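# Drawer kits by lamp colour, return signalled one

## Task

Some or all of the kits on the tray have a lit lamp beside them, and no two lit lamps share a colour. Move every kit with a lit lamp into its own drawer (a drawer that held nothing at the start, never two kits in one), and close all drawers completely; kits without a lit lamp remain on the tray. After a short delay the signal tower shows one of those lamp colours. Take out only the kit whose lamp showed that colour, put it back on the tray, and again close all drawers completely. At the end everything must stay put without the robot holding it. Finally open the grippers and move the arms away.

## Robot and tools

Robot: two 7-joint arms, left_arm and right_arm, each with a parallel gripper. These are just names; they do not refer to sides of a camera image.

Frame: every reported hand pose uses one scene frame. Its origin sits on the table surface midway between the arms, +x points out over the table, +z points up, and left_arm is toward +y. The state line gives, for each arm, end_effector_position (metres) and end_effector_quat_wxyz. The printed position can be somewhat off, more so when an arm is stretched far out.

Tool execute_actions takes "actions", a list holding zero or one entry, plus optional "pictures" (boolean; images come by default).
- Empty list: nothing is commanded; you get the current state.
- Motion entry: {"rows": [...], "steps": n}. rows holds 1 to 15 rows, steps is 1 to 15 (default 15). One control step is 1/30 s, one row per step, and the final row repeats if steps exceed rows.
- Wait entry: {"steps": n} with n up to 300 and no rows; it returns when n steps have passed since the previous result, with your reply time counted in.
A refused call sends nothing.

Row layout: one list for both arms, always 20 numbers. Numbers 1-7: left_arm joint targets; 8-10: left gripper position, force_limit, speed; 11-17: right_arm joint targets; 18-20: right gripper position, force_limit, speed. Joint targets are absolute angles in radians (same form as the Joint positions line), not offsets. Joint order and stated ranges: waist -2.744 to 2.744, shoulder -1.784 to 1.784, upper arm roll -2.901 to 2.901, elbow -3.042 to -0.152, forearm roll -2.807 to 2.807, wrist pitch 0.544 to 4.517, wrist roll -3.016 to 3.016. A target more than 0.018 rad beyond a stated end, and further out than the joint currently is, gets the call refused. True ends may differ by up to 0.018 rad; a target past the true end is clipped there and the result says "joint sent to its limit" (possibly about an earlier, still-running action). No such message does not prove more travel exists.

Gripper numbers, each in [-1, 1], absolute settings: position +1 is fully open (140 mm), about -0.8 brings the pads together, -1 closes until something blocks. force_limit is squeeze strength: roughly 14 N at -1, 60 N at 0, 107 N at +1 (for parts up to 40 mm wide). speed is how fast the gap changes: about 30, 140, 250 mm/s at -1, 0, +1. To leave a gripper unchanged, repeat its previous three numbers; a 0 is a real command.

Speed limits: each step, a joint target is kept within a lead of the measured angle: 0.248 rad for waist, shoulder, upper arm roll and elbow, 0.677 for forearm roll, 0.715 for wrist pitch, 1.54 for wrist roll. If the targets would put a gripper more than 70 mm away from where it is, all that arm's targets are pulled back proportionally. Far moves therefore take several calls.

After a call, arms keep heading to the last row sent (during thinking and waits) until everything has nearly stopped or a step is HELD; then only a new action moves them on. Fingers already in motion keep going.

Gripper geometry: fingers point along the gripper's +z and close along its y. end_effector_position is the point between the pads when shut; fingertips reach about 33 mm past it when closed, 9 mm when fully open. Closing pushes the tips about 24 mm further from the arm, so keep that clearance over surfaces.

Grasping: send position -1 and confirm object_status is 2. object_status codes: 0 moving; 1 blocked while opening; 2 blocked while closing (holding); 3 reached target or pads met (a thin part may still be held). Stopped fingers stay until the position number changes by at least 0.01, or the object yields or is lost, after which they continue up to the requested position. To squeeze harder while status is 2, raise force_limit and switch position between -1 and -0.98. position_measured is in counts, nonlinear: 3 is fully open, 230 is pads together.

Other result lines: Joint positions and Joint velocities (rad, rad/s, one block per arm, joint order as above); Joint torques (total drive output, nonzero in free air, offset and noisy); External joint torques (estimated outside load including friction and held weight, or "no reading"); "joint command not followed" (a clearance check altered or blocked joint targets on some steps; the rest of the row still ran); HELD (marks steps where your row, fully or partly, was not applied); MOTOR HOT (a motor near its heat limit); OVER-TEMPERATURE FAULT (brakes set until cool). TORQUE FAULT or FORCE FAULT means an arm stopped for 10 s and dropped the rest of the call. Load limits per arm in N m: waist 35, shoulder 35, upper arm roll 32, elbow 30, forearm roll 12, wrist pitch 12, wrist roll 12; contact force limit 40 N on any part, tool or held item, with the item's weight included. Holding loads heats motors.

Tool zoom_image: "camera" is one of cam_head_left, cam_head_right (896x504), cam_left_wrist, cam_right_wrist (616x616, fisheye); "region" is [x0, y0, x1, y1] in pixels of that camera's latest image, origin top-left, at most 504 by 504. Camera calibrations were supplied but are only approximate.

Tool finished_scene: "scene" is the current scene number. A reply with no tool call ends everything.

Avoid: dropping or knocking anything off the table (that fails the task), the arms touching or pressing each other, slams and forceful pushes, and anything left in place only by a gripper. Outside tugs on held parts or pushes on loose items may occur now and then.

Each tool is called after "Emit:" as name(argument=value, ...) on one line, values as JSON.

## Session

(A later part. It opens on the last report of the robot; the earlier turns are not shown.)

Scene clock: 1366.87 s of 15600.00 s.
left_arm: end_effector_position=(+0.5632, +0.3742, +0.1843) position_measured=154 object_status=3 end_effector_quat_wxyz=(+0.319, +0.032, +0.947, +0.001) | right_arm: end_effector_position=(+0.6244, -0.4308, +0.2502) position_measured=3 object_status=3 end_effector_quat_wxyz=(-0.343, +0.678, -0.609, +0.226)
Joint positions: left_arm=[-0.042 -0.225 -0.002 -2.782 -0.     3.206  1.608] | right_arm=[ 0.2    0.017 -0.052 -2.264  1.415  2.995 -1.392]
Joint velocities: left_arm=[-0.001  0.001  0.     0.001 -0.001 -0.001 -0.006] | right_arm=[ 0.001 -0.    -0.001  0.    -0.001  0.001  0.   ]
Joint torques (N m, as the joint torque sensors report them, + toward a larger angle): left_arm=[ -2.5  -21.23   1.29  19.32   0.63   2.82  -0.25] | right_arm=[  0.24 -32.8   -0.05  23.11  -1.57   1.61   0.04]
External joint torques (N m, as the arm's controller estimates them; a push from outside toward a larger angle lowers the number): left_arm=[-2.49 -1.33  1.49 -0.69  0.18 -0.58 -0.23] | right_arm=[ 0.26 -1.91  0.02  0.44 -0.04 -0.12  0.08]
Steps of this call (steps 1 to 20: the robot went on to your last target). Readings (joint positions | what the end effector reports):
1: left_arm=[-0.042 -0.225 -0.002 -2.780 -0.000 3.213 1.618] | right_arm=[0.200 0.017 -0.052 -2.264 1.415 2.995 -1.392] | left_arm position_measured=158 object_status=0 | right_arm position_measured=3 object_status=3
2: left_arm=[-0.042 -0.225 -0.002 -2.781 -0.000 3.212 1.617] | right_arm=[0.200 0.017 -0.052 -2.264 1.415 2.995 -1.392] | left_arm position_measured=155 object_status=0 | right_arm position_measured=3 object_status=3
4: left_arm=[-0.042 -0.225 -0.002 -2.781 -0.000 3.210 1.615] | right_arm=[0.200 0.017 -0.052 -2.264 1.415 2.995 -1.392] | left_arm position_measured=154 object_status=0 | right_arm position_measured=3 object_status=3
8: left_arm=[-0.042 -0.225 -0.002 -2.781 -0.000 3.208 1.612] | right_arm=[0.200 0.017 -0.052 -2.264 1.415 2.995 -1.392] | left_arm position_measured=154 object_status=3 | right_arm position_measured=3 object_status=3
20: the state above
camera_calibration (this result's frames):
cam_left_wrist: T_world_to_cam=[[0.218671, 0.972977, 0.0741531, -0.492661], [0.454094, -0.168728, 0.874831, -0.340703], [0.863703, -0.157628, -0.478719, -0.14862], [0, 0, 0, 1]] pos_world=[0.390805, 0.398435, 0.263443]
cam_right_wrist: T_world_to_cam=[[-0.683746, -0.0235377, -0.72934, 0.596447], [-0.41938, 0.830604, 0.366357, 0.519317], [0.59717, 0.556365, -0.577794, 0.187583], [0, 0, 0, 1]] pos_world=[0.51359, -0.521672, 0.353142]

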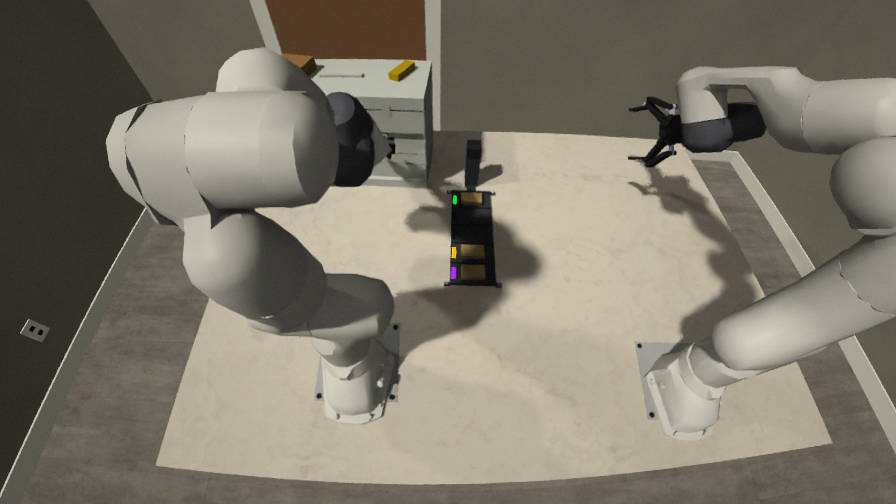

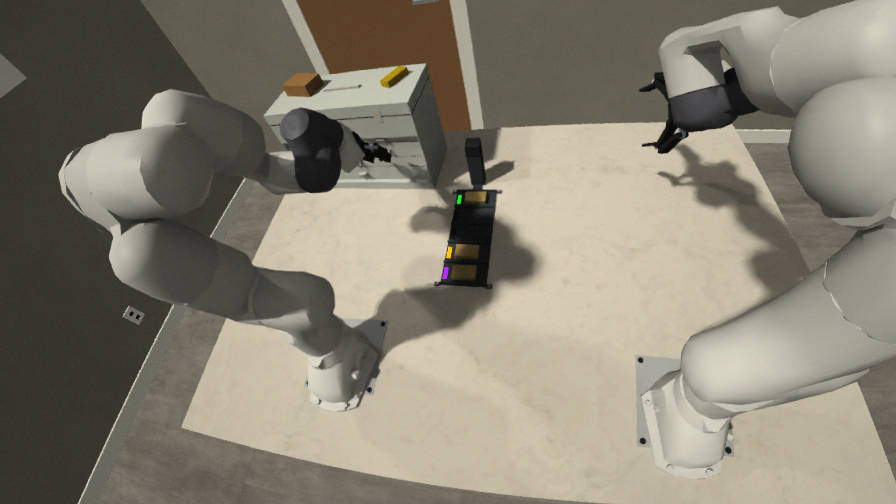

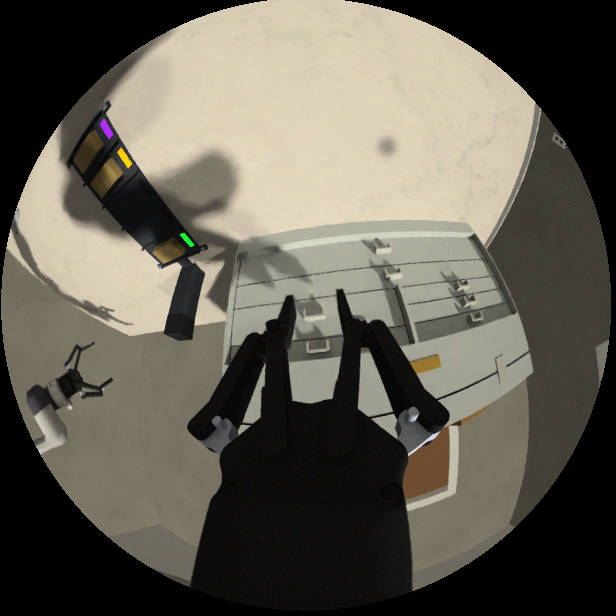

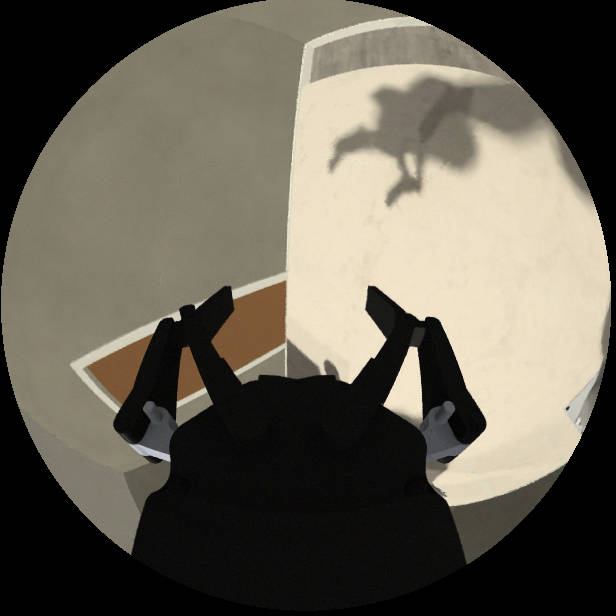

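Emit:
execute_actions(actions=[{"rows":[[-0.046,-0.213,0,-2.771,0,3.202,1.6,-0.2,0,0,0.2,0.017,-0.05,-2.264,1.415,2.995,-1.392,1,0,0],[-0.046,-0.202,0,-2.759,0,3.202,1.6,-0.2,0,0,0.2,0.017,-0.05,-2.264,1.415,2.995,-1.392,1,0,0],[-0.046,-0.191,0,-2.748,0,3.201,1.6,-0.2,0,0,0.2,0.017,-0.05,-2.264,1.415,2.995,-1.392,1,0,0],[-0.046,-0.18,0,-2.736,0,3.2,1.6,-0.2,0,0,0.2,0.017,-0.05,-2.264,1.415,2.995,-1.392,1,0,0],[-0.046,-0.169,0,-2.725,0,3.2,1.6,-0.2,0,0,0.2,0.017,-0.05,-2.264,1.415,2.995,-1.392,1,0,0],[-0.046,-0.158,0,-2.713,0,3.199,1.6,-0.2,0,0,0.2,0.017,-0.05,-2.264,1.415,2.995,-1.392,1,0,0],[-0.046,-0.147,0,-2.702,0,3.198,1.6,-0.2,0,0,0.2,0.017,-0.05,-2.264,1.415,2.995,-1.392,1,0,0],[-0.046,-0.136,0,-2.692,0,3.197,1.6,-0.2,0,0,0.2,0.017,-0.05,-2.264,1.415,2.995,-1.392,1,0,0]],"steps":15}], pictures=false)

Emit:
execute_actions(actions=[{"steps":10}])

Emit:
zoom_image(camera="cam_left_wrist", region=[190, 220, 430, 420])

Scene clock: 1405.10 s of 15600.00 s.
left_arm: end_effector_position=(+0.5907, +0.3727, +0.1816) position_measured=154 object_status=3 end_effector_quat_wxyz=(+0.317, +0.032, +0.948, +0.001) | right_arm: end_effector_position=(+0.6244, -0.4308, +0.2502) position_measured=3 object_status=3 end_effector_quat_wxyz=(-0.343, +0.678, -0.609, +0.226)
Joint positions: left_arm=[-0.043 -0.139 -0.002 -2.695 -0.     3.202  1.607] | right_arm=[ 0.2    0.017 -0.052 -2.264  1.415  2.995 -1.392]
Joint velocities: left_arm=[ 0.     0.01  -0.001  0.011 -0.001 -0.005 -0.   ] | right_arm=[-0.    -0.001 -0.     0.001  0.    -0.    -0.002]
Joint torques (N m, as the joint torque sensors report them, + toward a larger angle): left_arm=[ -2.77 -21.98   1.38  19.59   0.69   2.78  -0.28] | right_arm=[  0.26 -32.36   0.01  23.15  -1.5    1.66   0.07]
External joint torques (N m, as the arm's controller estimates them; a push from outside toward a larger angle lowers the number): left_arm=[-2.89  0.92  1.38 -0.19  0.26 -0.59 -0.27] | right_arm=[ 0.34 -1.33  0.15  0.42  0.04 -0.08  0.11]
Steps of this call (steps 1 to 15: the robot went on to your last target; steps 16 to 90: nothing new was sent; then 34.73 s passed at rest; steps 91 to 105: all 15 steps of this action). Readings (joint positions | what the end effector reports):
91: left_arm=[-0.042 -0.223 -0.002 -2.780 -0.000 3.206 1.607] | right_arm=[0.200 0.017 -0.052 -2.264 1.415 2.995 -1.392] | left_arm position_measured=154 object_status=3 | right_arm position_measured=3 object_status=3
92: left_arm=[-0.042 -0.218 -0.002 -2.774 -0.000 3.206 1.607] | right_arm=[0.200 0.017 -0.052 -2.264 1.415 2.995 -1.392] | left_arm position_measured=154 object_status=3 | right_arm position_measured=3 object_status=3
94: left_arm=[-0.043 -0.201 -0.002 -2.758 -0.000 3.206 1.607] | right_arm=[0.200 0.017 -0.052 -2.264 1.415 2.995 -1.392] | left_arm position_measured=154 object_status=3 | right_arm position_measured=3 object_status=3
98: left_arm=[-0.043 -0.161 -0.002 -2.715 -0.000 3.204 1.607] | right_arm=[0.200 0.017 -0.052 -2.264 1.415 2.995 -1.392] | left_arm position_measured=154 object_status=3 | right_arm position_measured=3 object_status=3
105: the state above

Scene clock: 1405.43 s of 15600.00 s.
left_arm: end_effector_position=(+0.5910, +0.3727, +0.1817) position_measured=154 object_status=3 end_effector_quat_wxyz=(+0.317, +0.032, +0.948, +0.001) | right_arm: end_effector_position=(+0.6244, -0.4308, +0.2502) position_measured=3 object_status=3 end_effector_quat_wxyz=(-0.343, +0.678, -0.609, +0.226)
Joint positions: left_arm=[-0.043 -0.138 -0.002 -2.694 -0.     3.201  1.607] | right_arm=[ 0.2    0.017 -0.052 -2.264  1.415  2.995 -1.392]
Joint velocities: left_arm=[ 0.001 -0.001 -0.001  0.002 -0.001 -0.001 -0.001] | right_arm=[-0.001 -0.001  0.    -0.     0.001  0.001 -0.001]
Joint torques (N m, as the joint torque sensors report them, + toward a larger angle): left_arm=[ -2.17 -21.28   0.95  20.63   0.72   2.88  -0.21] | right_arm=[  0.09 -32.56  -0.07  23.08  -1.55   1.67   0.06]
External joint torques (N m, as the arm's controller estimates them; a push from outside toward a larger angle lowers the number): left_arm=[-2.17  1.76  1.07  0.57  0.26 -0.53 -0.2 ] | right_arm=[ 0.15 -1.59  0.05  0.36 -0.01 -0.07  0.1 ]
Steps of this call (steps 1 to 10: the robot went on to your last target). Readings (joint positions | what the end effector reports):
1: left_arm=[-0.043 -0.138 -0.002 -2.694 -0.000 3.202 1.607] | right_arm=[0.200 0.017 -0.052 -2.264 1.415 2.995 -1.392] | left_arm position_measured=154 object_status=3 | right_arm position_measured=3 object_status=3
2: left_arm=[-0.043 -0.138 -0.002 -2.694 -0.000 3.202 1.607] | right_arm=[0.200 0.017 -0.052 -2.264 1.415 2.995 -1.392] | left_arm position_measured=154 object_status=3 | right_arm position_measured=3 object_status=3
4: left_arm=[-0.043 -0.138 -0.002 -2.694 -0.000 3.202 1.607] | right_arm=[0.200 0.017 -0.052 -2.264 1.415 2.995 -1.392] | left_arm position_measured=154 object_status=3 | right_arm position_measured=3 object_status=3
8: left_arm=[-0.043 -0.138 -0.002 -2.694 -0.000 3.201 1.607] | right_arm=[0.200 0.017 -0.052 -2.264 1.415 2.995 -1.392] | left_arm position_measured=154 object_status=3 | right_arm position_measured=3 object_status=3
10: the state above
camera_calibration (this result's frames):
cam_left_wrist: T_world_to_cam=[[0.218855, 0.973065, 0.0724377, -0.496923], [0.457248, -0.167856, 0.873355, -0.353222], [0.86199, -0.158016, -0.481668, -0.172421], [0, 0, 0, 1]] pos_world=[0.418889, 0.397003, 0.261434]
cam_right_wrist: T_world_to_cam=[[-0.683746, -0.0235406, -0.72934, 0.596446], [-0.419383, 0.830603, 0.366356, 0.519316], [0.597168, 0.556368, -0.577794, 0.187583], [0, 0, 0, 1]] pos_world=[0.513591, -0.52167, 0.353142]

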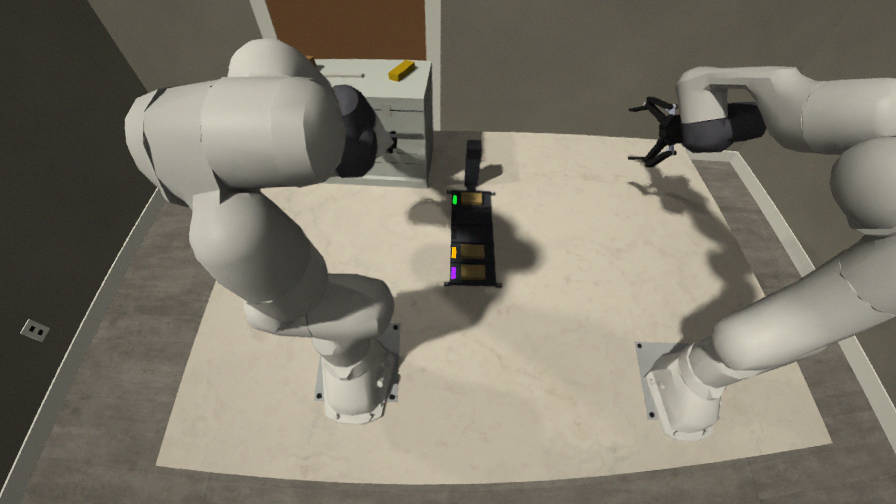

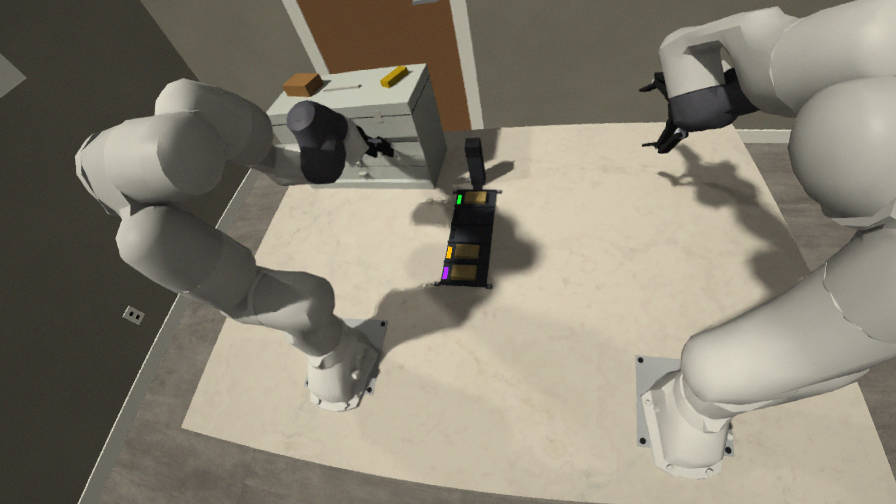

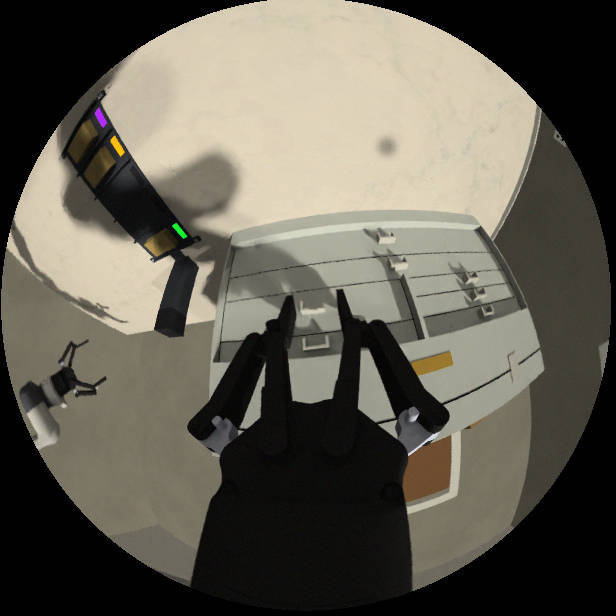

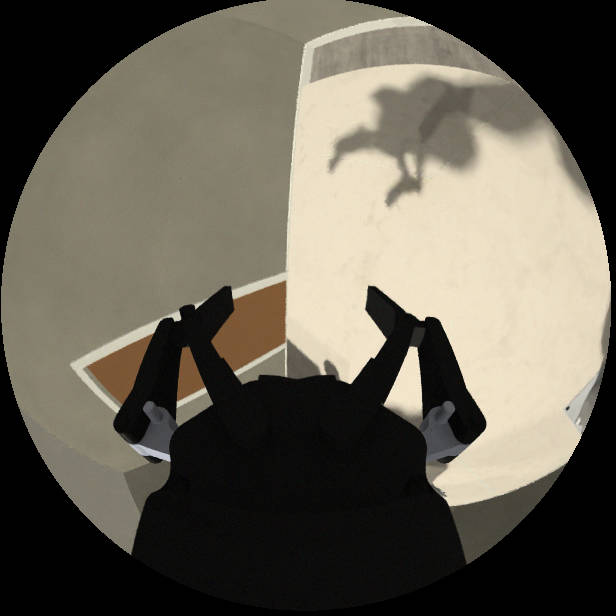

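Region (190, 220, 430, 420) of cam_left_wrist's 616x616 image, scaled by 2.100, with more detail than that image has.

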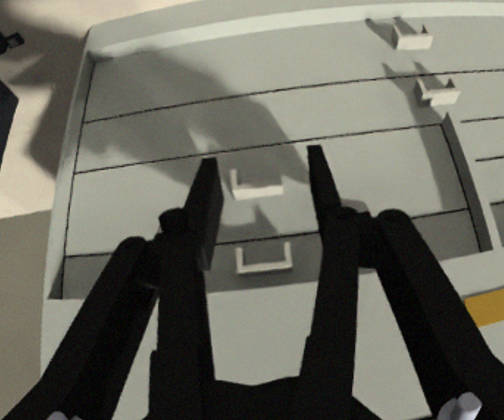

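Emit:
execute_actions(actions=[{"rows":[[-0.053,-0.136,0,-2.692,0,3.197,1.6,-0.2,0,0,0.2,0.017,-0.05,-2.264,1.415,2.995,-1.392,1,0,0]],"steps":8}], pictures=false)

Emit:
execute_actions(actions=[{"rows":[[-0.053,-0.136,0,-2.692,0,3.197,1.6,-1,0,-0.5,0.2,0.017,-0.05,-2.264,1.415,2.995,-1.392,1,0,0]],"steps":15}], pictures=false)

Emit:
execute_actions(actions=[{"steps":6}], pictures=false)

Scene clock: 1413.43 s of 15600.00 s.
left_arm: end_effector_position=(+0.5909, +0.3690, +0.1817) position_measured=154 object_status=3 end_effector_quat_wxyz=(+0.317, +0.035, +0.948, -0.000) | right_arm: end_effector_position=(+0.6244, -0.4308, +0.2502) position_measured=3 object_status=3 end_effector_quat_wxyz=(-0.343, +0.678, -0.609, +0.226)
Joint positions: left_arm=[-0.05  -0.138 -0.002 -2.693 -0.     3.201  1.607] | right_arm=[ 0.2    0.017 -0.052 -2.264  1.415  2.995 -1.392]
Joint velocities: left_arm=[-0.002  0.001 -0.002  0.001  0.001 -0.001  0.   ] | right_arm=[-0.001  0.     0.002 -0.    -0.001 -0.    -0.   ]
Joint torques (N m, as the joint torque sensors report them, + toward a larger angle): left_arm=[ -1.82 -21.28   1.16  20.21   0.65   2.88  -0.22] | right_arm=[ -0.07 -32.99  -0.24  22.95  -1.49   1.65   0.04]
External joint torques (N m, as the arm's controller estimates them; a push from outside toward a larger angle lowers the number): left_arm=[-1.76  1.6   1.34  0.21  0.18 -0.51 -0.2 ] | right_arm=[-0.07 -2.26 -0.18  0.36  0.04 -0.07  0.08]
Steps of this call (steps 1 to 15: the robot went on to your last target; steps 16 to 90: nothing new was sent; then 4.73 s passed at rest; steps 91 to 98: all 8 steps of this action). Readings (joint positions | what the end effector reports):
91: left_arm=[-0.045 -0.138 -0.002 -2.693 -0.000 3.201 1.607] | right_arm=[0.200 0.017 -0.052 -2.264 1.415 2.995 -1.392] | left_arm position_measured=154 object_status=3 | right_arm position_measured=3 object_status=3
92: left_arm=[-0.046 -0.138 -0.002 -2.693 -0.000 3.201 1.607] | right_arm=[0.200 0.017 -0.052 -2.264 1.415 2.995 -1.392] | left_arm position_measured=154 object_status=3 | right_arm position_measured=3 object_status=3
94: left_arm=[-0.049 -0.138 -0.002 -2.693 -0.000 3.201 1.607] | right_arm=[0.200 0.017 -0.052 -2.264 1.415 2.995 -1.392] | left_arm position_measured=154 object_status=3 | right_arm position_measured=3 object_status=3
98: the state above

Scene clock: 1413.93 s of 15600.00 s.
left_arm: end_effector_position=(+0.5910, +0.3682, +0.1818) position_measured=194 object_status=2 end_effector_quat_wxyz=(+0.317, +0.035, +0.948, -0.000) | right_arm: end_effector_position=(+0.6244, -0.4308, +0.2502) position_measured=3 object_status=3 end_effector_quat_wxyz=(-0.343, +0.678, -0.609, +0.226)
Joint positions: left_arm=[-0.051 -0.138 -0.001 -2.693 -0.     3.201  1.606] | right_arm=[ 0.2    0.017 -0.052 -2.264  1.415  2.995 -1.392]
Joint velocities: left_arm=[-0.001 -0.001  0.001 -0.001 -0.001  0.    -0.   ] | right_arm=[ 0.001 -0.001  0.001  0.001  0.    -0.     0.001]
Joint torques (N m, as the joint torque sensors report them, + toward a larger angle): left_arm=[ -1.27 -21.19   0.72  20.07   0.79   2.91  -0.21] | right_arm=[  0.47 -32.56   0.06  22.95  -1.56   1.64   0.03]
External joint torques (N m, as the arm's controller estimates them; a push from outside toward a larger angle lowers the number): left_arm=[-1.29  1.84  0.83  0.07  0.33 -0.49 -0.2 ] | right_arm=[ 0.37 -1.63  0.02  0.26 -0.02 -0.07  0.07]
Steps of this call (steps 1 to 15: all 15 steps of this action). Readings (joint positions | what the end effector reports):
1: left_arm=[-0.050 -0.138 -0.002 -2.693 -0.000 3.201 1.607] | right_arm=[0.200 0.017 -0.052 -2.264 1.415 2.995 -1.392] | left_arm position_measured=154 object_status=0 | right_arm position_measured=3 object_status=3
2: left_arm=[-0.050 -0.138 -0.002 -2.693 -0.000 3.201 1.607] | right_arm=[0.200 0.017 -0.052 -2.264 1.415 2.995 -1.392] | left_arm position_measured=158 object_status=0 | right_arm position_measured=3 object_status=3
4: left_arm=[-0.050 -0.138 -0.002 -2.693 -0.000 3.201 1.607] | right_arm=[0.200 0.017 -0.052 -2.264 1.415 2.995 -1.392] | left_arm position_measured=167 object_status=0 | right_arm position_measured=3 object_status=3
8: left_arm=[-0.051 -0.138 -0.002 -2.693 -0.000 3.201 1.607] | right_arm=[0.200 0.017 -0.052 -2.264 1.415 2.995 -1.392] | left_arm position_measured=186 object_status=0 | right_arm position_measured=3 object_status=3
15: the state above

Scene clock: 1414.13 s of 15600.00 s.
left_arm: end_effector_position=(+0.5910, +0.3682, +0.1818) position_measured=194 object_status=2 end_effector_quat_wxyz=(+0.317, +0.035, +0.948, -0.000) | right_arm: end_effector_position=(+0.6244, -0.4308, +0.2502) position_measured=3 object_status=3 end_effector_quat_wxyz=(-0.343, +0.678, -0.609, +0.226)
Joint positions: left_arm=[-0.051 -0.138 -0.001 -2.693 -0.     3.201  1.606] | right_arm=[ 0.2    0.017 -0.052 -2.264  1.415  2.995 -1.392]
Joint velocities: left_arm=[ 0.     0.001  0.001 -0.001  0.002  0.001 -0.   ] | right_arm=[ 0.     0.     0.001 -0.     0.001  0.001 -0.   ]
Joint torques (N m, as the joint torque sensors report them, + toward a larger angle): left_arm=[ -2.01 -20.72   1.36  20.04   0.72   2.86  -0.28] | right_arm=[  0.04 -32.82  -0.05  23.51  -1.6    1.65   0.02]
External joint torques (N m, as the arm's controller estimates them; a push from outside toward a larger angle lowers the number): left_arm=[-2.06  2.11  1.43  0.13  0.27 -0.52 -0.27] | right_arm=[-0.01 -1.98 -0.04  0.89 -0.07 -0.07  0.06]
Steps of this call (steps 1 to 6: the robot went on to your last target). Readings (joint positions | what the end effector reports):
1: left_arm=[-0.051 -0.138 -0.001 -2.693 -0.000 3.201 1.606] | right_arm=[0.200 0.017 -0.052 -2.264 1.415 2.995 -1.392] | left_arm position_measured=194 object_status=2 | right_arm position_measured=3 object_status=3
2: left_arm=[-0.051 -0.138 -0.001 -2.693 -0.000 3.201 1.606] | right_arm=[0.200 0.017 -0.052 -2.264 1.415 2.995 -1.392] | left_arm position_measured=194 object_status=2 | right_arm position_measured=3 object_status=3
4: left_arm=[-0.051 -0.138 -0.001 -2.693 -0.000 3.201 1.606] | right_arm=[0.200 0.017 -0.052 -2.264 1.415 2.995 -1.392] | left_arm position_measured=194 object_status=2 | right_arm position_measured=3 object_status=3
6: the state above

Emit:
execute_actions(actions=[{"rows":[[-0.051,-0.152,0,-2.708,0,3.202,1.6,-1,0,-0.5,0.2,0.017,-0.05,-2.264,1.415,2.995,-1.392,1,0,0],[-0.051,-0.166,0,-2.723,0,3.203,1.6,-1,0,-0.5,0.2,0.017,-0.05,-2.264,1.415,2.995,-1.392,1,0,0],[-0.051,-0.18,0,-2.738,0,3.204,1.6,-1,0,-0.5,0.2,0.017,-0.05,-2.264,1.415,2.995,-1.392,1,0,0],[-0.051,-0.194,0,-2.754,0,3.205,1.6,-1,0,-0.5,0.2,0.017,-0.05,-2.264,1.415,2.995,-1.392,1,0,0],[-0.051,-0.208,0,-2.769,0,3.206,1.6,-1,0,-0.5,0.2,0.017,-0.05,-2.264,1.415,2.995,-1.392,1,0,0],[-0.05,-0.222,0,-2.784,0,3.207,1.6,-1,0,-0.5,0.2,0.017,-0.05,-2.264,1.415,2.995,-1.392,1,0,0],[-0.05,-0.237,0,-2.799,0,3.207,1.6,-1,0,-0.5,0.2,0.017,-0.05,-2.264,1.415,2.995,-1.392,1,0,0],[-0.05,-0.252,0,-2.815,0,3.207,1.6,-1,0,-0.5,0.2,0.017,-0.05,-2.264,1.415,2.995,-1.392,1,0,0],[-0.05,-0.268,0,-2.83,0,3.207,1.6,-1,0,-0.5,0.2,0.017,-0.05,-2.264,1.415,2.995,-1.392,1,0,0],[-0.049,-0.283,0,-2.846,0,3.207,1.6,-1,0,-0.5,0.2,0.017,-0.05,-2.264,1.415,2.995,-1.392,1,0,0],[-0.049,-0.299,0,-2.861,0,3.206,1.6,-1,0,-0.5,0.2,0.017,-0.05,-2.264,1.415,2.995,-1.392,1,0,0],[-0.049,-0.315,0,-2.877,0,3.205,1.6,-1,0,-0.5,0.2,0.017,-0.05,-2.264,1.415,2.995,-1.392,1,0,0],[-0.048,-0.3315,0,-2.892,0,3.204,1.6,-1,0,-0.5,0.2,0.017,-0.05,-2.264,1.415,2.995,-1.392,1,0,0],[-0.048,-0.349,0,-2.908,0,3.201,1.6,-1,0,-0.5,0.2,0.017,-0.05,-2.264,1.415,2.995,-1.392,1,0,0],[-0.048,-0.367,0,-2.924,0,3.198,1.6,-1,0,-0.5,0.2,0.017,-0.05,-2.264,1.415,2.995,-1.392,1,0,0]],"steps":15}], pictures=false)

Emit:
execute_actions(actions=[{"rows":[[-0.047,-0.385,0,-2.94,0,3.195,1.6,-1,0,-0.5,0.2,0.017,-0.05,-2.264,1.415,2.995,-1.392,1,0,0],[-0.047,-0.404,0,-2.955,0,3.191,1.6,-1,0,-0.5,0.2,0.017,-0.05,-2.264,1.415,2.995,-1.392,1,0,0],[-0.047,-0.423,0,-2.971,0,3.187,1.6,-1,0,-0.5,0.2,0.017,-0.05,-2.264,1.415,2.995,-1.392,1,0,0],[-0.046,-0.443,0,-2.986,0,3.183,1.6,-1,0,-0.5,0.2,0.017,-0.05,-2.264,1.415,2.995,-1.392,1,0,0],[-0.046,-0.463,0,-3.002,0,3.179,1.6,-1,0,-0.5,0.2,0.017,-0.05,-2.264,1.415,2.995,-1.392,1,0,0],[-0.046,-0.484,0,-3.0175,0,3.176,1.6,-1,0,-0.5,0.2,0.017,-0.05,-2.264,1.415,2.995,-1.392,1,0,0]],"steps":15}])

Scene clock: 1459.47 s of 15600.00 s.
left_arm: end_effector_position=(+0.5280, +0.3716, +0.1826) position_measured=194 object_status=2 end_effector_quat_wxyz=(+0.318, +0.034, +0.948, -0.000) | right_arm: end_effector_position=(+0.6244, -0.4308, +0.2502) position_measured=3 object_status=3 end_effector_quat_wxyz=(-0.343, +0.678, -0.609, +0.226)
Joint positions: left_arm=[-0.05  -0.33  -0.001 -2.888 -0.     3.205  1.606] | right_arm=[ 0.2    0.017 -0.052 -2.264  1.415  2.995 -1.392]
Joint velocities: left_arm=[ 0.005 -0.486  0.001 -0.459  0.001 -0.007 -0.002] | right_arm=[-0.    -0.    -0.001 -0.    -0.001 -0.    -0.001]
Joint torques (N m, as the joint torque sensors report them, + toward a larger angle): left_arm=[ -0.17 -14.42   0.73  20.35   0.69   2.73  -0.15] | right_arm=[ -0.13 -32.38  -0.57  23.35  -1.52   1.63   0.03]
External joint torques (N m, as the arm's controller estimates them; a push from outside toward a larger angle lowers the number): left_arm=[-0.08 -1.09  1.   -1.97  0.25 -0.76 -0.13] | right_arm=[ 0.   -1.39 -0.38  0.65  0.01 -0.12  0.07]
Steps of this call (steps 1 to 15: the robot went on to your last target; steps 16 to 90: nothing new was sent; then 41.83 s passed at rest; steps 91 to 105: all 15 steps of this action). Readings (joint positions | what the end effector reports):
91: left_arm=[-0.051 -0.141 -0.001 -2.696 -0.000 3.201 1.606] | right_arm=[0.200 0.017 -0.052 -2.264 1.415 2.995 -1.392] | left_arm position_measured=194 object_status=2 | right_arm position_measured=3 object_status=3
92: left_arm=[-0.051 -0.147 -0.001 -2.702 -0.000 3.201 1.606] | right_arm=[0.200 0.017 -0.052 -2.264 1.415 2.995 -1.392] | left_arm position_measured=194 object_status=2 | right_arm position_measured=3 object_status=3
94: left_arm=[-0.051 -0.167 -0.001 -2.724 -0.000 3.202 1.606] | right_arm=[0.200 0.017 -0.052 -2.264 1.415 2.995 -1.392] | left_arm position_measured=194 object_status=2 | right_arm position_measured=3 object_status=3
98: left_arm=[-0.051 -0.220 -0.001 -2.780 -0.000 3.204 1.606] | right_arm=[0.200 0.017 -0.052 -2.264 1.415 2.995 -1.392] | left_arm position_measured=194 object_status=2 | right_arm position_measured=3 object_status=3
105: the state above

Scene clock: 1459.97 s of 15600.00 s.
left_arm: end_effector_position=(+0.4866, +0.3737, +0.1831) position_measured=194 object_status=2 end_effector_quat_wxyz=(+0.319, +0.033, +0.947, +0.000) | right_arm: end_effector_position=(+0.6244, -0.4308, +0.2502) position_measured=3 object_status=3 end_effector_quat_wxyz=(-0.343, +0.678, -0.609, +0.226)
Joint positions: left_arm=[-0.049 -0.481 -0.001 -3.014 -0.     3.183  1.606] | right_arm=[ 0.2    0.017 -0.052 -2.264  1.415  2.995 -1.392]
Joint velocities: left_arm=[-0.    -0.01  -0.001 -0.005  0.    -0.007  0.   ] | right_arm=[-0.001 -0.002  0.     0.    -0.     0.     0.002]
Joint torques (N m, as the joint torque sensors report them, + toward a larger angle): left_arm=[  1.3  -13.1    0.36  17.49   0.63   2.6   -0.22] | right_arm=[  0.24 -32.81  -0.04  22.87  -1.55   1.61   0.02]
External joint torques (N m, as the arm's controller estimates them; a push from outside toward a larger angle lowers the number): left_arm=[ 1.38 -1.9   0.86 -2.89  0.15 -0.81 -0.21] | right_arm=[ 0.24 -1.84  0.01  0.18 -0.02 -0.12  0.06]
Steps of this call (steps 1 to 15: all 15 steps of this action). Readings (joint positions | what the end effector reports):
1: left_arm=[-0.050 -0.347 -0.001 -2.903 -0.000 3.204 1.606] | right_arm=[0.200 0.017 -0.052 -2.264 1.415 2.995 -1.392] | left_arm position_measured=194 object_status=2 | right_arm position_measured=3 object_status=3
2: left_arm=[-0.050 -0.364 -0.001 -2.919 -0.000 3.203 1.606] | right_arm=[0.200 0.017 -0.052 -2.264 1.415 2.995 -1.392] | left_arm position_measured=194 object_status=2 | right_arm position_measured=3 object_status=3
4: left_arm=[-0.049 -0.401 -0.001 -2.951 -0.000 3.199 1.606] | right_arm=[0.200 0.017 -0.052 -2.264 1.415 2.995 -1.392] | left_arm position_measured=194 object_status=2 | right_arm position_measured=3 object_status=3
8: left_arm=[-0.049 -0.465 -0.001 -3.003 -0.000 3.189 1.606] | right_arm=[0.200 0.017 -0.052 -2.264 1.415 2.995 -1.392] | left_arm position_measured=194 object_status=2 | right_arm position_measured=3 object_status=3
15: the state above
camera_calibration (this result's frames):
cam_left_wrist: T_world_to_cam=[[0.22242, 0.972218, 0.072943, -0.476709], [0.452701, -0.16925, 0.875452, -0.304239], [0.863476, -0.161697, -0.477769, -0.0816293], [0, 0, 0, 1]] pos_world=[0.314244, 0.398774, 0.262119]
cam_right_wrist: T_world_to_cam=[[-0.683746, -0.0235409, -0.72934, 0.596446], [-0.419384, 0.830602, 0.366357, 0.519315], [0.597168, 0.556368, -0.577793, 0.187584], [0, 0, 0, 1]] pos_world=[0.513591, -0.521669, 0.353142]

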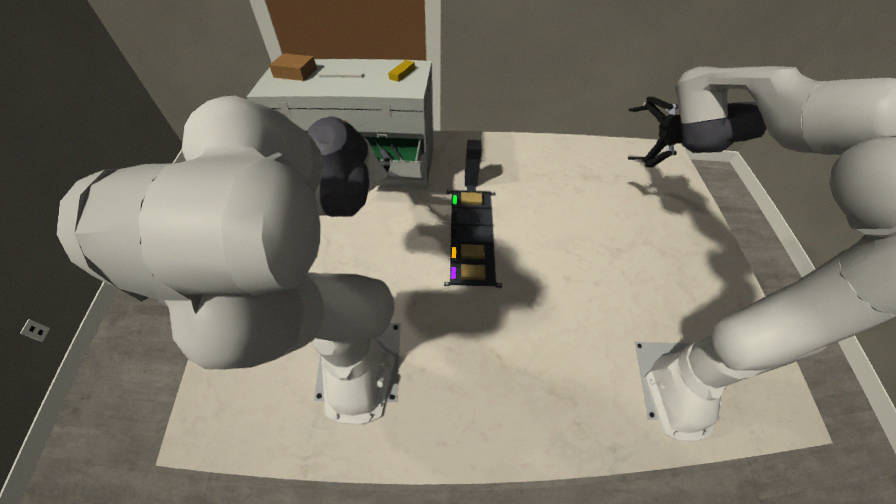

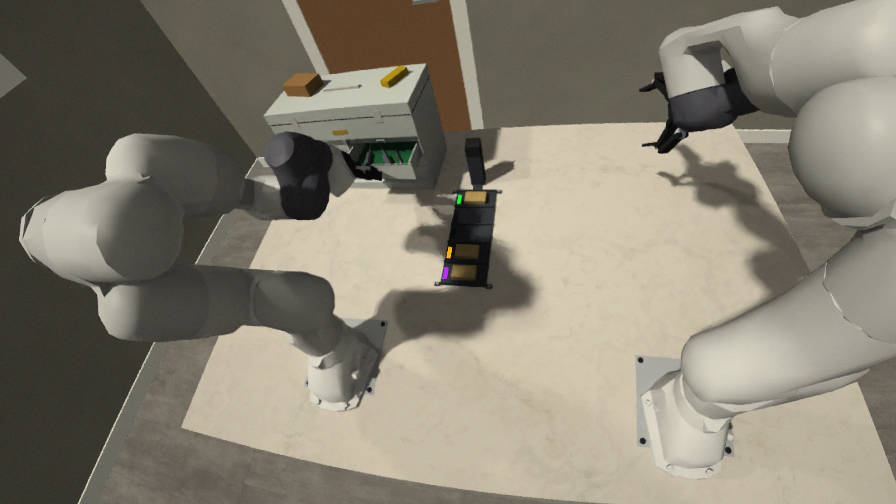

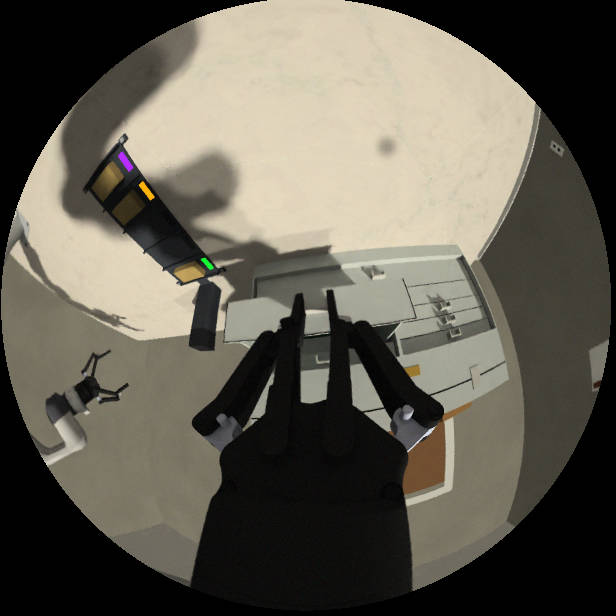

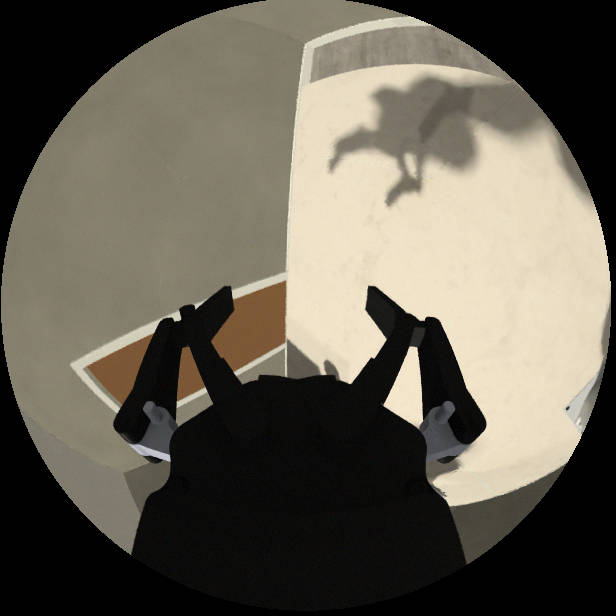

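Occupied (tools). Push it back while gripped.

Emit:
execute_actions(actions=[{"rows":[[-0.046,-0.463,0,-3.002,0,3.188,1.6,-1,0,-0.5,0.2,0.017,-0.05,-2.264,1.415,2.995,-1.392,1,0,0],[-0.046,-0.443,0,-2.986,0,3.192,1.6,-1,0,-0.5,0.2,0.017,-0.05,-2.264,1.415,2.995,-1.392,1,0,0],[-0.047,-0.423,0,-2.971,0,3.196,1.6,-1,0,-0.5,0.2,0.017,-0.05,-2.264,1.415,2.995,-1.392,1,0,0],[-0.047,-0.404,0,-2.955,0,3.2,1.6,-1,0,-0.5,0.2,0.017,-0.05,-2.264,1.415,2.995,-1.392,1,0,0],[-0.047,-0.385,0,-2.94,0,3.203,1.6,-1,0,-0.5,0.2,0.017,-0.05,-2.264,1.415,2.995,-1.392,1,0,0],[-0.048,-0.367,0,-2.924,0,3.206,1.6,-1,0,-0.5,0.2,0.017,-0.05,-2.264,1.415,2.995,-1.392,1,0,0],[-0.048,-0.349,0,-2.908,0,3.208,1.6,-1,0,-0.5,0.2,0.017,-0.05,-2.264,1.415,2.995,-1.392,1,0,0],[-0.048,-0.3315,0,-2.892,0,3.21,1.6,-1,0,-0.5,0.2,0.017,-0.05,-2.264,1.415,2.995,-1.392,1,0,0],[-0.049,-0.315,0,-2.877,0,3.21,1.6,-1,0,-0.5,0.2,0.017,-0.05,-2.264,1.415,2.995,-1.392,1,0,0],[-0.049,-0.299,0,-2.861,0,3.21,1.6,-1,0,-0.5,0.2,0.017,-0.05,-2.264,1.415,2.995,-1.392,1,0,0],[-0.049,-0.283,0,-2.846,0,3.21,1.6,-1,0,-0.5,0.2,0.017,-0.05,-2.264,1.415,2.995,-1.392,1,0,0],[-0.05,-0.268,0,-2.83,0,3.21,1.6,-1,0,-0.5,0.2,0.017,-0.05,-2.264,1.415,2.995,-1.392,1,0,0],[-0.05,-0.252,0,-2.815,0,3.21,1.6,-1,0,-0.5,0.2,0.017,-0.05,-2.264,1.415,2.995,-1.392,1,0,0],[-0.05,-0.237,0,-2.799,0,3.21,1.6,-1,0,-0.5,0.2,0.017,-0.05,-2.264,1.415,2.995,-1.392,1,0,0],[-0.05,-0.222,0,-2.784,0,3.21,1.6,-1,0,-0.5,0.2,0.017,-0.05,-2.264,1.415,2.995,-1.392,1,0,0]],"steps":15}], pictures=false)

Emit:
execute_actions(actions=[{"rows":[[-0.051,-0.208,0,-2.769,0,3.209,1.6,-1,0,-0.5,0.2,0.017,-0.05,-2.264,1.415,2.995,-1.392,1,0,0],[-0.051,-0.194,0,-2.754,0,3.208,1.6,-1,0,-0.5,0.2,0.017,-0.05,-2.264,1.415,2.995,-1.392,1,0,0],[-0.051,-0.18,0,-2.738,0,3.207,1.6,-1,0,-0.5,0.2,0.017,-0.05,-2.264,1.415,2.995,-1.392,1,0,0],[-0.051,-0.168,0,-2.725,0,3.206,1.6,-1,0,-0.5,0.2,0.017,-0.05,-2.264,1.415,2.995,-1.392,1,0,0],[-0.051,-0.158,0,-2.714,0,3.205,1.6,-1,0,-0.5,0.2,0.017,-0.05,-2.264,1.415,2.995,-1.392,1,0,0],[-0.051,-0.15,0,-2.705,0,3.204,1.6,-1,0,-0.5,0.2,0.017,-0.05,-2.264,1.415,2.995,-1.392,1,0,0],[-0.051,-0.144,0,-2.699,0,3.204,1.6,-1,0,-0.5,0.2,0.017,-0.05,-2.264,1.415,2.995,-1.392,1,0,0],[-0.051,-0.138,0,-2.693,0,3.204,1.6,-1,0,-0.5,0.2,0.017,-0.05,-2.264,1.415,2.995,-1.392,1,0,0],[-0.051,-0.134,0,-2.688,0,3.204,1.6,-1,0,-0.5,0.2,0.017,-0.05,-2.264,1.415,2.995,-1.392,1,0,0],[-0.051,-0.130,0,-2.684,0,3.204,1.6,-1,0,-0.5,0.2,0.017,-0.05,-2.264,1.415,2.995,-1.392,1,0,0]],"steps":15}], pictures=false)

Emit:
execute_actions(actions=[{"steps":10}], pictures=false)

Scene clock: 1501.60 s of 15600.00 s.
left_arm: end_effector_position=(+0.5505, +0.3705, +0.1824) position_measured=194 object_status=2 end_effector_quat_wxyz=(+0.317, +0.034, +0.948, -0.000) | right_arm: end_effector_position=(+0.6244, -0.4308, +0.2502) position_measured=3 object_status=3 end_effector_quat_wxyz=(-0.343, +0.678, -0.609, +0.226)
Joint positions: left_arm=[-0.05  -0.258 -0.001 -2.818 -0.     3.205  1.606] | right_arm=[ 0.2    0.017 -0.052 -2.264  1.415  2.995 -1.392]
Joint velocities: left_arm=[-0.005  0.446 -0.     0.438  0.     0.012  0.001] | right_arm=[-0.001 -0.002  0.    -0.001  0.002  0.001 -0.   ]
Joint torques (N m, as the joint torque sensors report them, + toward a larger angle): left_arm=[  0.95 -18.62   0.26  18.99   0.66   4.08  -0.11] | right_arm=[  0.43 -32.57  -0.17  23.21  -1.52   1.64   0.02]
External joint torques (N m, as the arm's controller estimates them; a push from outside toward a larger angle lowers the number): left_arm=[ 0.86  2.9   0.51  1.31  0.21  0.76 -0.1 ] | right_arm=[ 0.39 -1.71 -0.15  0.6   0.01 -0.08  0.06]
Steps of this call (steps 1 to 15: the robot went on to your last target; steps 16 to 90: nothing new was sent; then 38.13 s passed at rest; steps 91 to 105: all 15 steps of this action). Readings (joint positions | what the end effector reports):
91: left_arm=[-0.049 -0.479 -0.001 -3.012 -0.000 3.183 1.606] | right_arm=[0.200 0.017 -0.052 -2.264 1.415 2.995 -1.392] | left_arm position_measured=194 object_status=2 | right_arm position_measured=3 object_status=3
92: left_arm=[-0.049 -0.470 -0.001 -3.005 -0.000 3.184 1.606] | right_arm=[0.200 0.017 -0.052 -2.264 1.415 2.995 -1.392] | left_arm position_measured=194 object_status=2 | right_arm position_measured=3 object_status=3
94: left_arm=[-0.049 -0.442 -0.001 -2.982 -0.000 3.188 1.606] | right_arm=[0.200 0.017 -0.052 -2.264 1.415 2.995 -1.392] | left_arm position_measured=194 object_status=2 | right_arm position_measured=3 object_status=3
98: left_arm=[-0.049 -0.373 -0.001 -2.924 -0.000 3.198 1.606] | right_arm=[0.200 0.017 -0.052 -2.264 1.415 2.995 -1.392] | left_arm position_measured=194 object_status=2 | right_arm position_measured=3 object_status=3
105: the state above

Scene clock: 1502.10 s of 15600.00 s.
left_arm: end_effector_position=(+0.5918, +0.3682, +0.1817) position_measured=194 object_status=2 end_effector_quat_wxyz=(+0.318, +0.035, +0.947, -0.001) | right_arm: end_effector_position=(+0.6244, -0.4308, +0.2502) position_measured=3 object_status=3 end_effector_quat_wxyz=(-0.343, +0.678, -0.609, +0.226)
Joint positions: left_arm=[-0.052 -0.135 -0.001 -2.691 -0.     3.203  1.606] | right_arm=[ 0.2    0.017 -0.052 -2.264  1.415  2.995 -1.392]
Joint velocities: left_arm=[ 0.     0.001 -0.001  0.008  0.    -0.011  0.   ] | right_arm=[-0.002 -0.001 -0.    -0.    -0.    -0.    -0.002]
Joint torques (N m, as the joint torque sensors report them, + toward a larger angle): left_arm=[ -0.32 -19.51   0.55  23.18   0.66   3.92  -0.2 ] | right_arm=[  0.29 -32.69   0.21  23.07  -1.5    1.67   0.08]
External joint torques (N m, as the arm's controller estimates them; a push from outside toward a larger angle lowers the number): left_arm=[-0.25  3.56  0.75  3.2   0.2   0.52 -0.19] | right_arm=[ 0.37 -1.69  0.35  0.37  0.03 -0.07  0.13]
Steps of this call (steps 1 to 15: all 15 steps of this action). Readings (joint positions | what the end effector reports):
1: left_arm=[-0.051 -0.242 -0.001 -2.802 -0.000 3.205 1.606] | right_arm=[0.200 0.017 -0.052 -2.264 1.415 2.995 -1.392] | left_arm position_measured=194 object_status=2 | right_arm position_measured=3 object_status=3
2: left_arm=[-0.051 -0.228 -0.001 -2.787 -0.000 3.205 1.606] | right_arm=[0.200 0.017 -0.052 -2.264 1.415 2.995 -1.392] | left_arm position_measured=194 object_status=2 | right_arm position_measured=3 object_status=3
4: left_arm=[-0.051 -0.199 -0.001 -2.758 -0.000 3.205 1.606] | right_arm=[0.200 0.017 -0.052 -2.264 1.415 2.995 -1.392] | left_arm position_measured=194 object_status=2 | right_arm position_measured=3 object_status=3
8: left_arm=[-0.052 -0.156 -0.001 -2.714 -0.000 3.205 1.606] | right_arm=[0.200 0.017 -0.052 -2.264 1.415 2.995 -1.392] | left_arm position_measured=194 object_status=2 | right_arm position_measured=3 object_status=3
15: the state above

Scene clock: 1502.43 s of 15600.00 s.
left_arm: end_effector_position=(+0.5919, +0.3682, +0.1817) position_measured=194 object_status=2 end_effector_quat_wxyz=(+0.318, +0.035, +0.948, -0.001) | right_arm: end_effector_position=(+0.6244, -0.4308, +0.2502) position_measured=3 object_status=3 end_effector_quat_wxyz=(-0.343, +0.678, -0.609, +0.226)
Joint positions: left_arm=[-0.052 -0.135 -0.001 -2.691 -0.     3.202  1.606] | right_arm=[ 0.2    0.017 -0.052 -2.264  1.415  2.995 -1.392]
Joint velocities: left_arm=[ 0.001  0.001 -0.001  0.    -0.    -0.001  0.001] | right_arm=[ 0.002  0.001  0.001 -0.001  0.001 -0.001 -0.001]
Joint torques (N m, as the joint torque sensors report them, + toward a larger angle): left_arm=[ -0.06 -19.64   0.86  23.66   0.62   3.9   -0.25] | right_arm=[  0.33 -32.71  -0.27  23.17  -1.54   1.64   0.04]
External joint torques (N m, as the arm's controller estimates them; a push from outside toward a larger angle lowers the number): left_arm=[-0.1   3.43  0.94  3.62  0.17  0.5  -0.23] | right_arm=[ 0.21 -1.86 -0.33  0.55  0.   -0.07  0.08]
Steps of this call (steps 1 to 10: the robot went on to your last target). Readings (joint positions | what the end effector reports):
1: left_arm=[-0.052 -0.135 -0.001 -2.691 -0.000 3.203 1.606] | right_arm=[0.200 0.017 -0.052 -2.264 1.415 2.995 -1.392] | left_arm position_measured=194 object_status=2 | right_arm position_measured=3 object_status=3
2: left_arm=[-0.052 -0.135 -0.001 -2.691 -0.000 3.202 1.606] | right_arm=[0.200 0.017 -0.052 -2.264 1.415 2.995 -1.392] | left_arm position_measured=194 object_status=2 | right_arm position_measured=3 object_status=3
4: left_arm=[-0.052 -0.135 -0.001 -2.691 -0.000 3.202 1.606] | right_arm=[0.200 0.017 -0.052 -2.264 1.415 2.995 -1.392] | left_arm position_measured=194 object_status=2 | right_arm position_measured=3 object_status=3
8: left_arm=[-0.052 -0.135 -0.001 -2.691 -0.000 3.202 1.606] | right_arm=[0.200 0.017 -0.052 -2.264 1.415 2.995 -1.392] | left_arm position_measured=194 object_status=2 | right_arm position_measured=3 object_status=3
10: the state above


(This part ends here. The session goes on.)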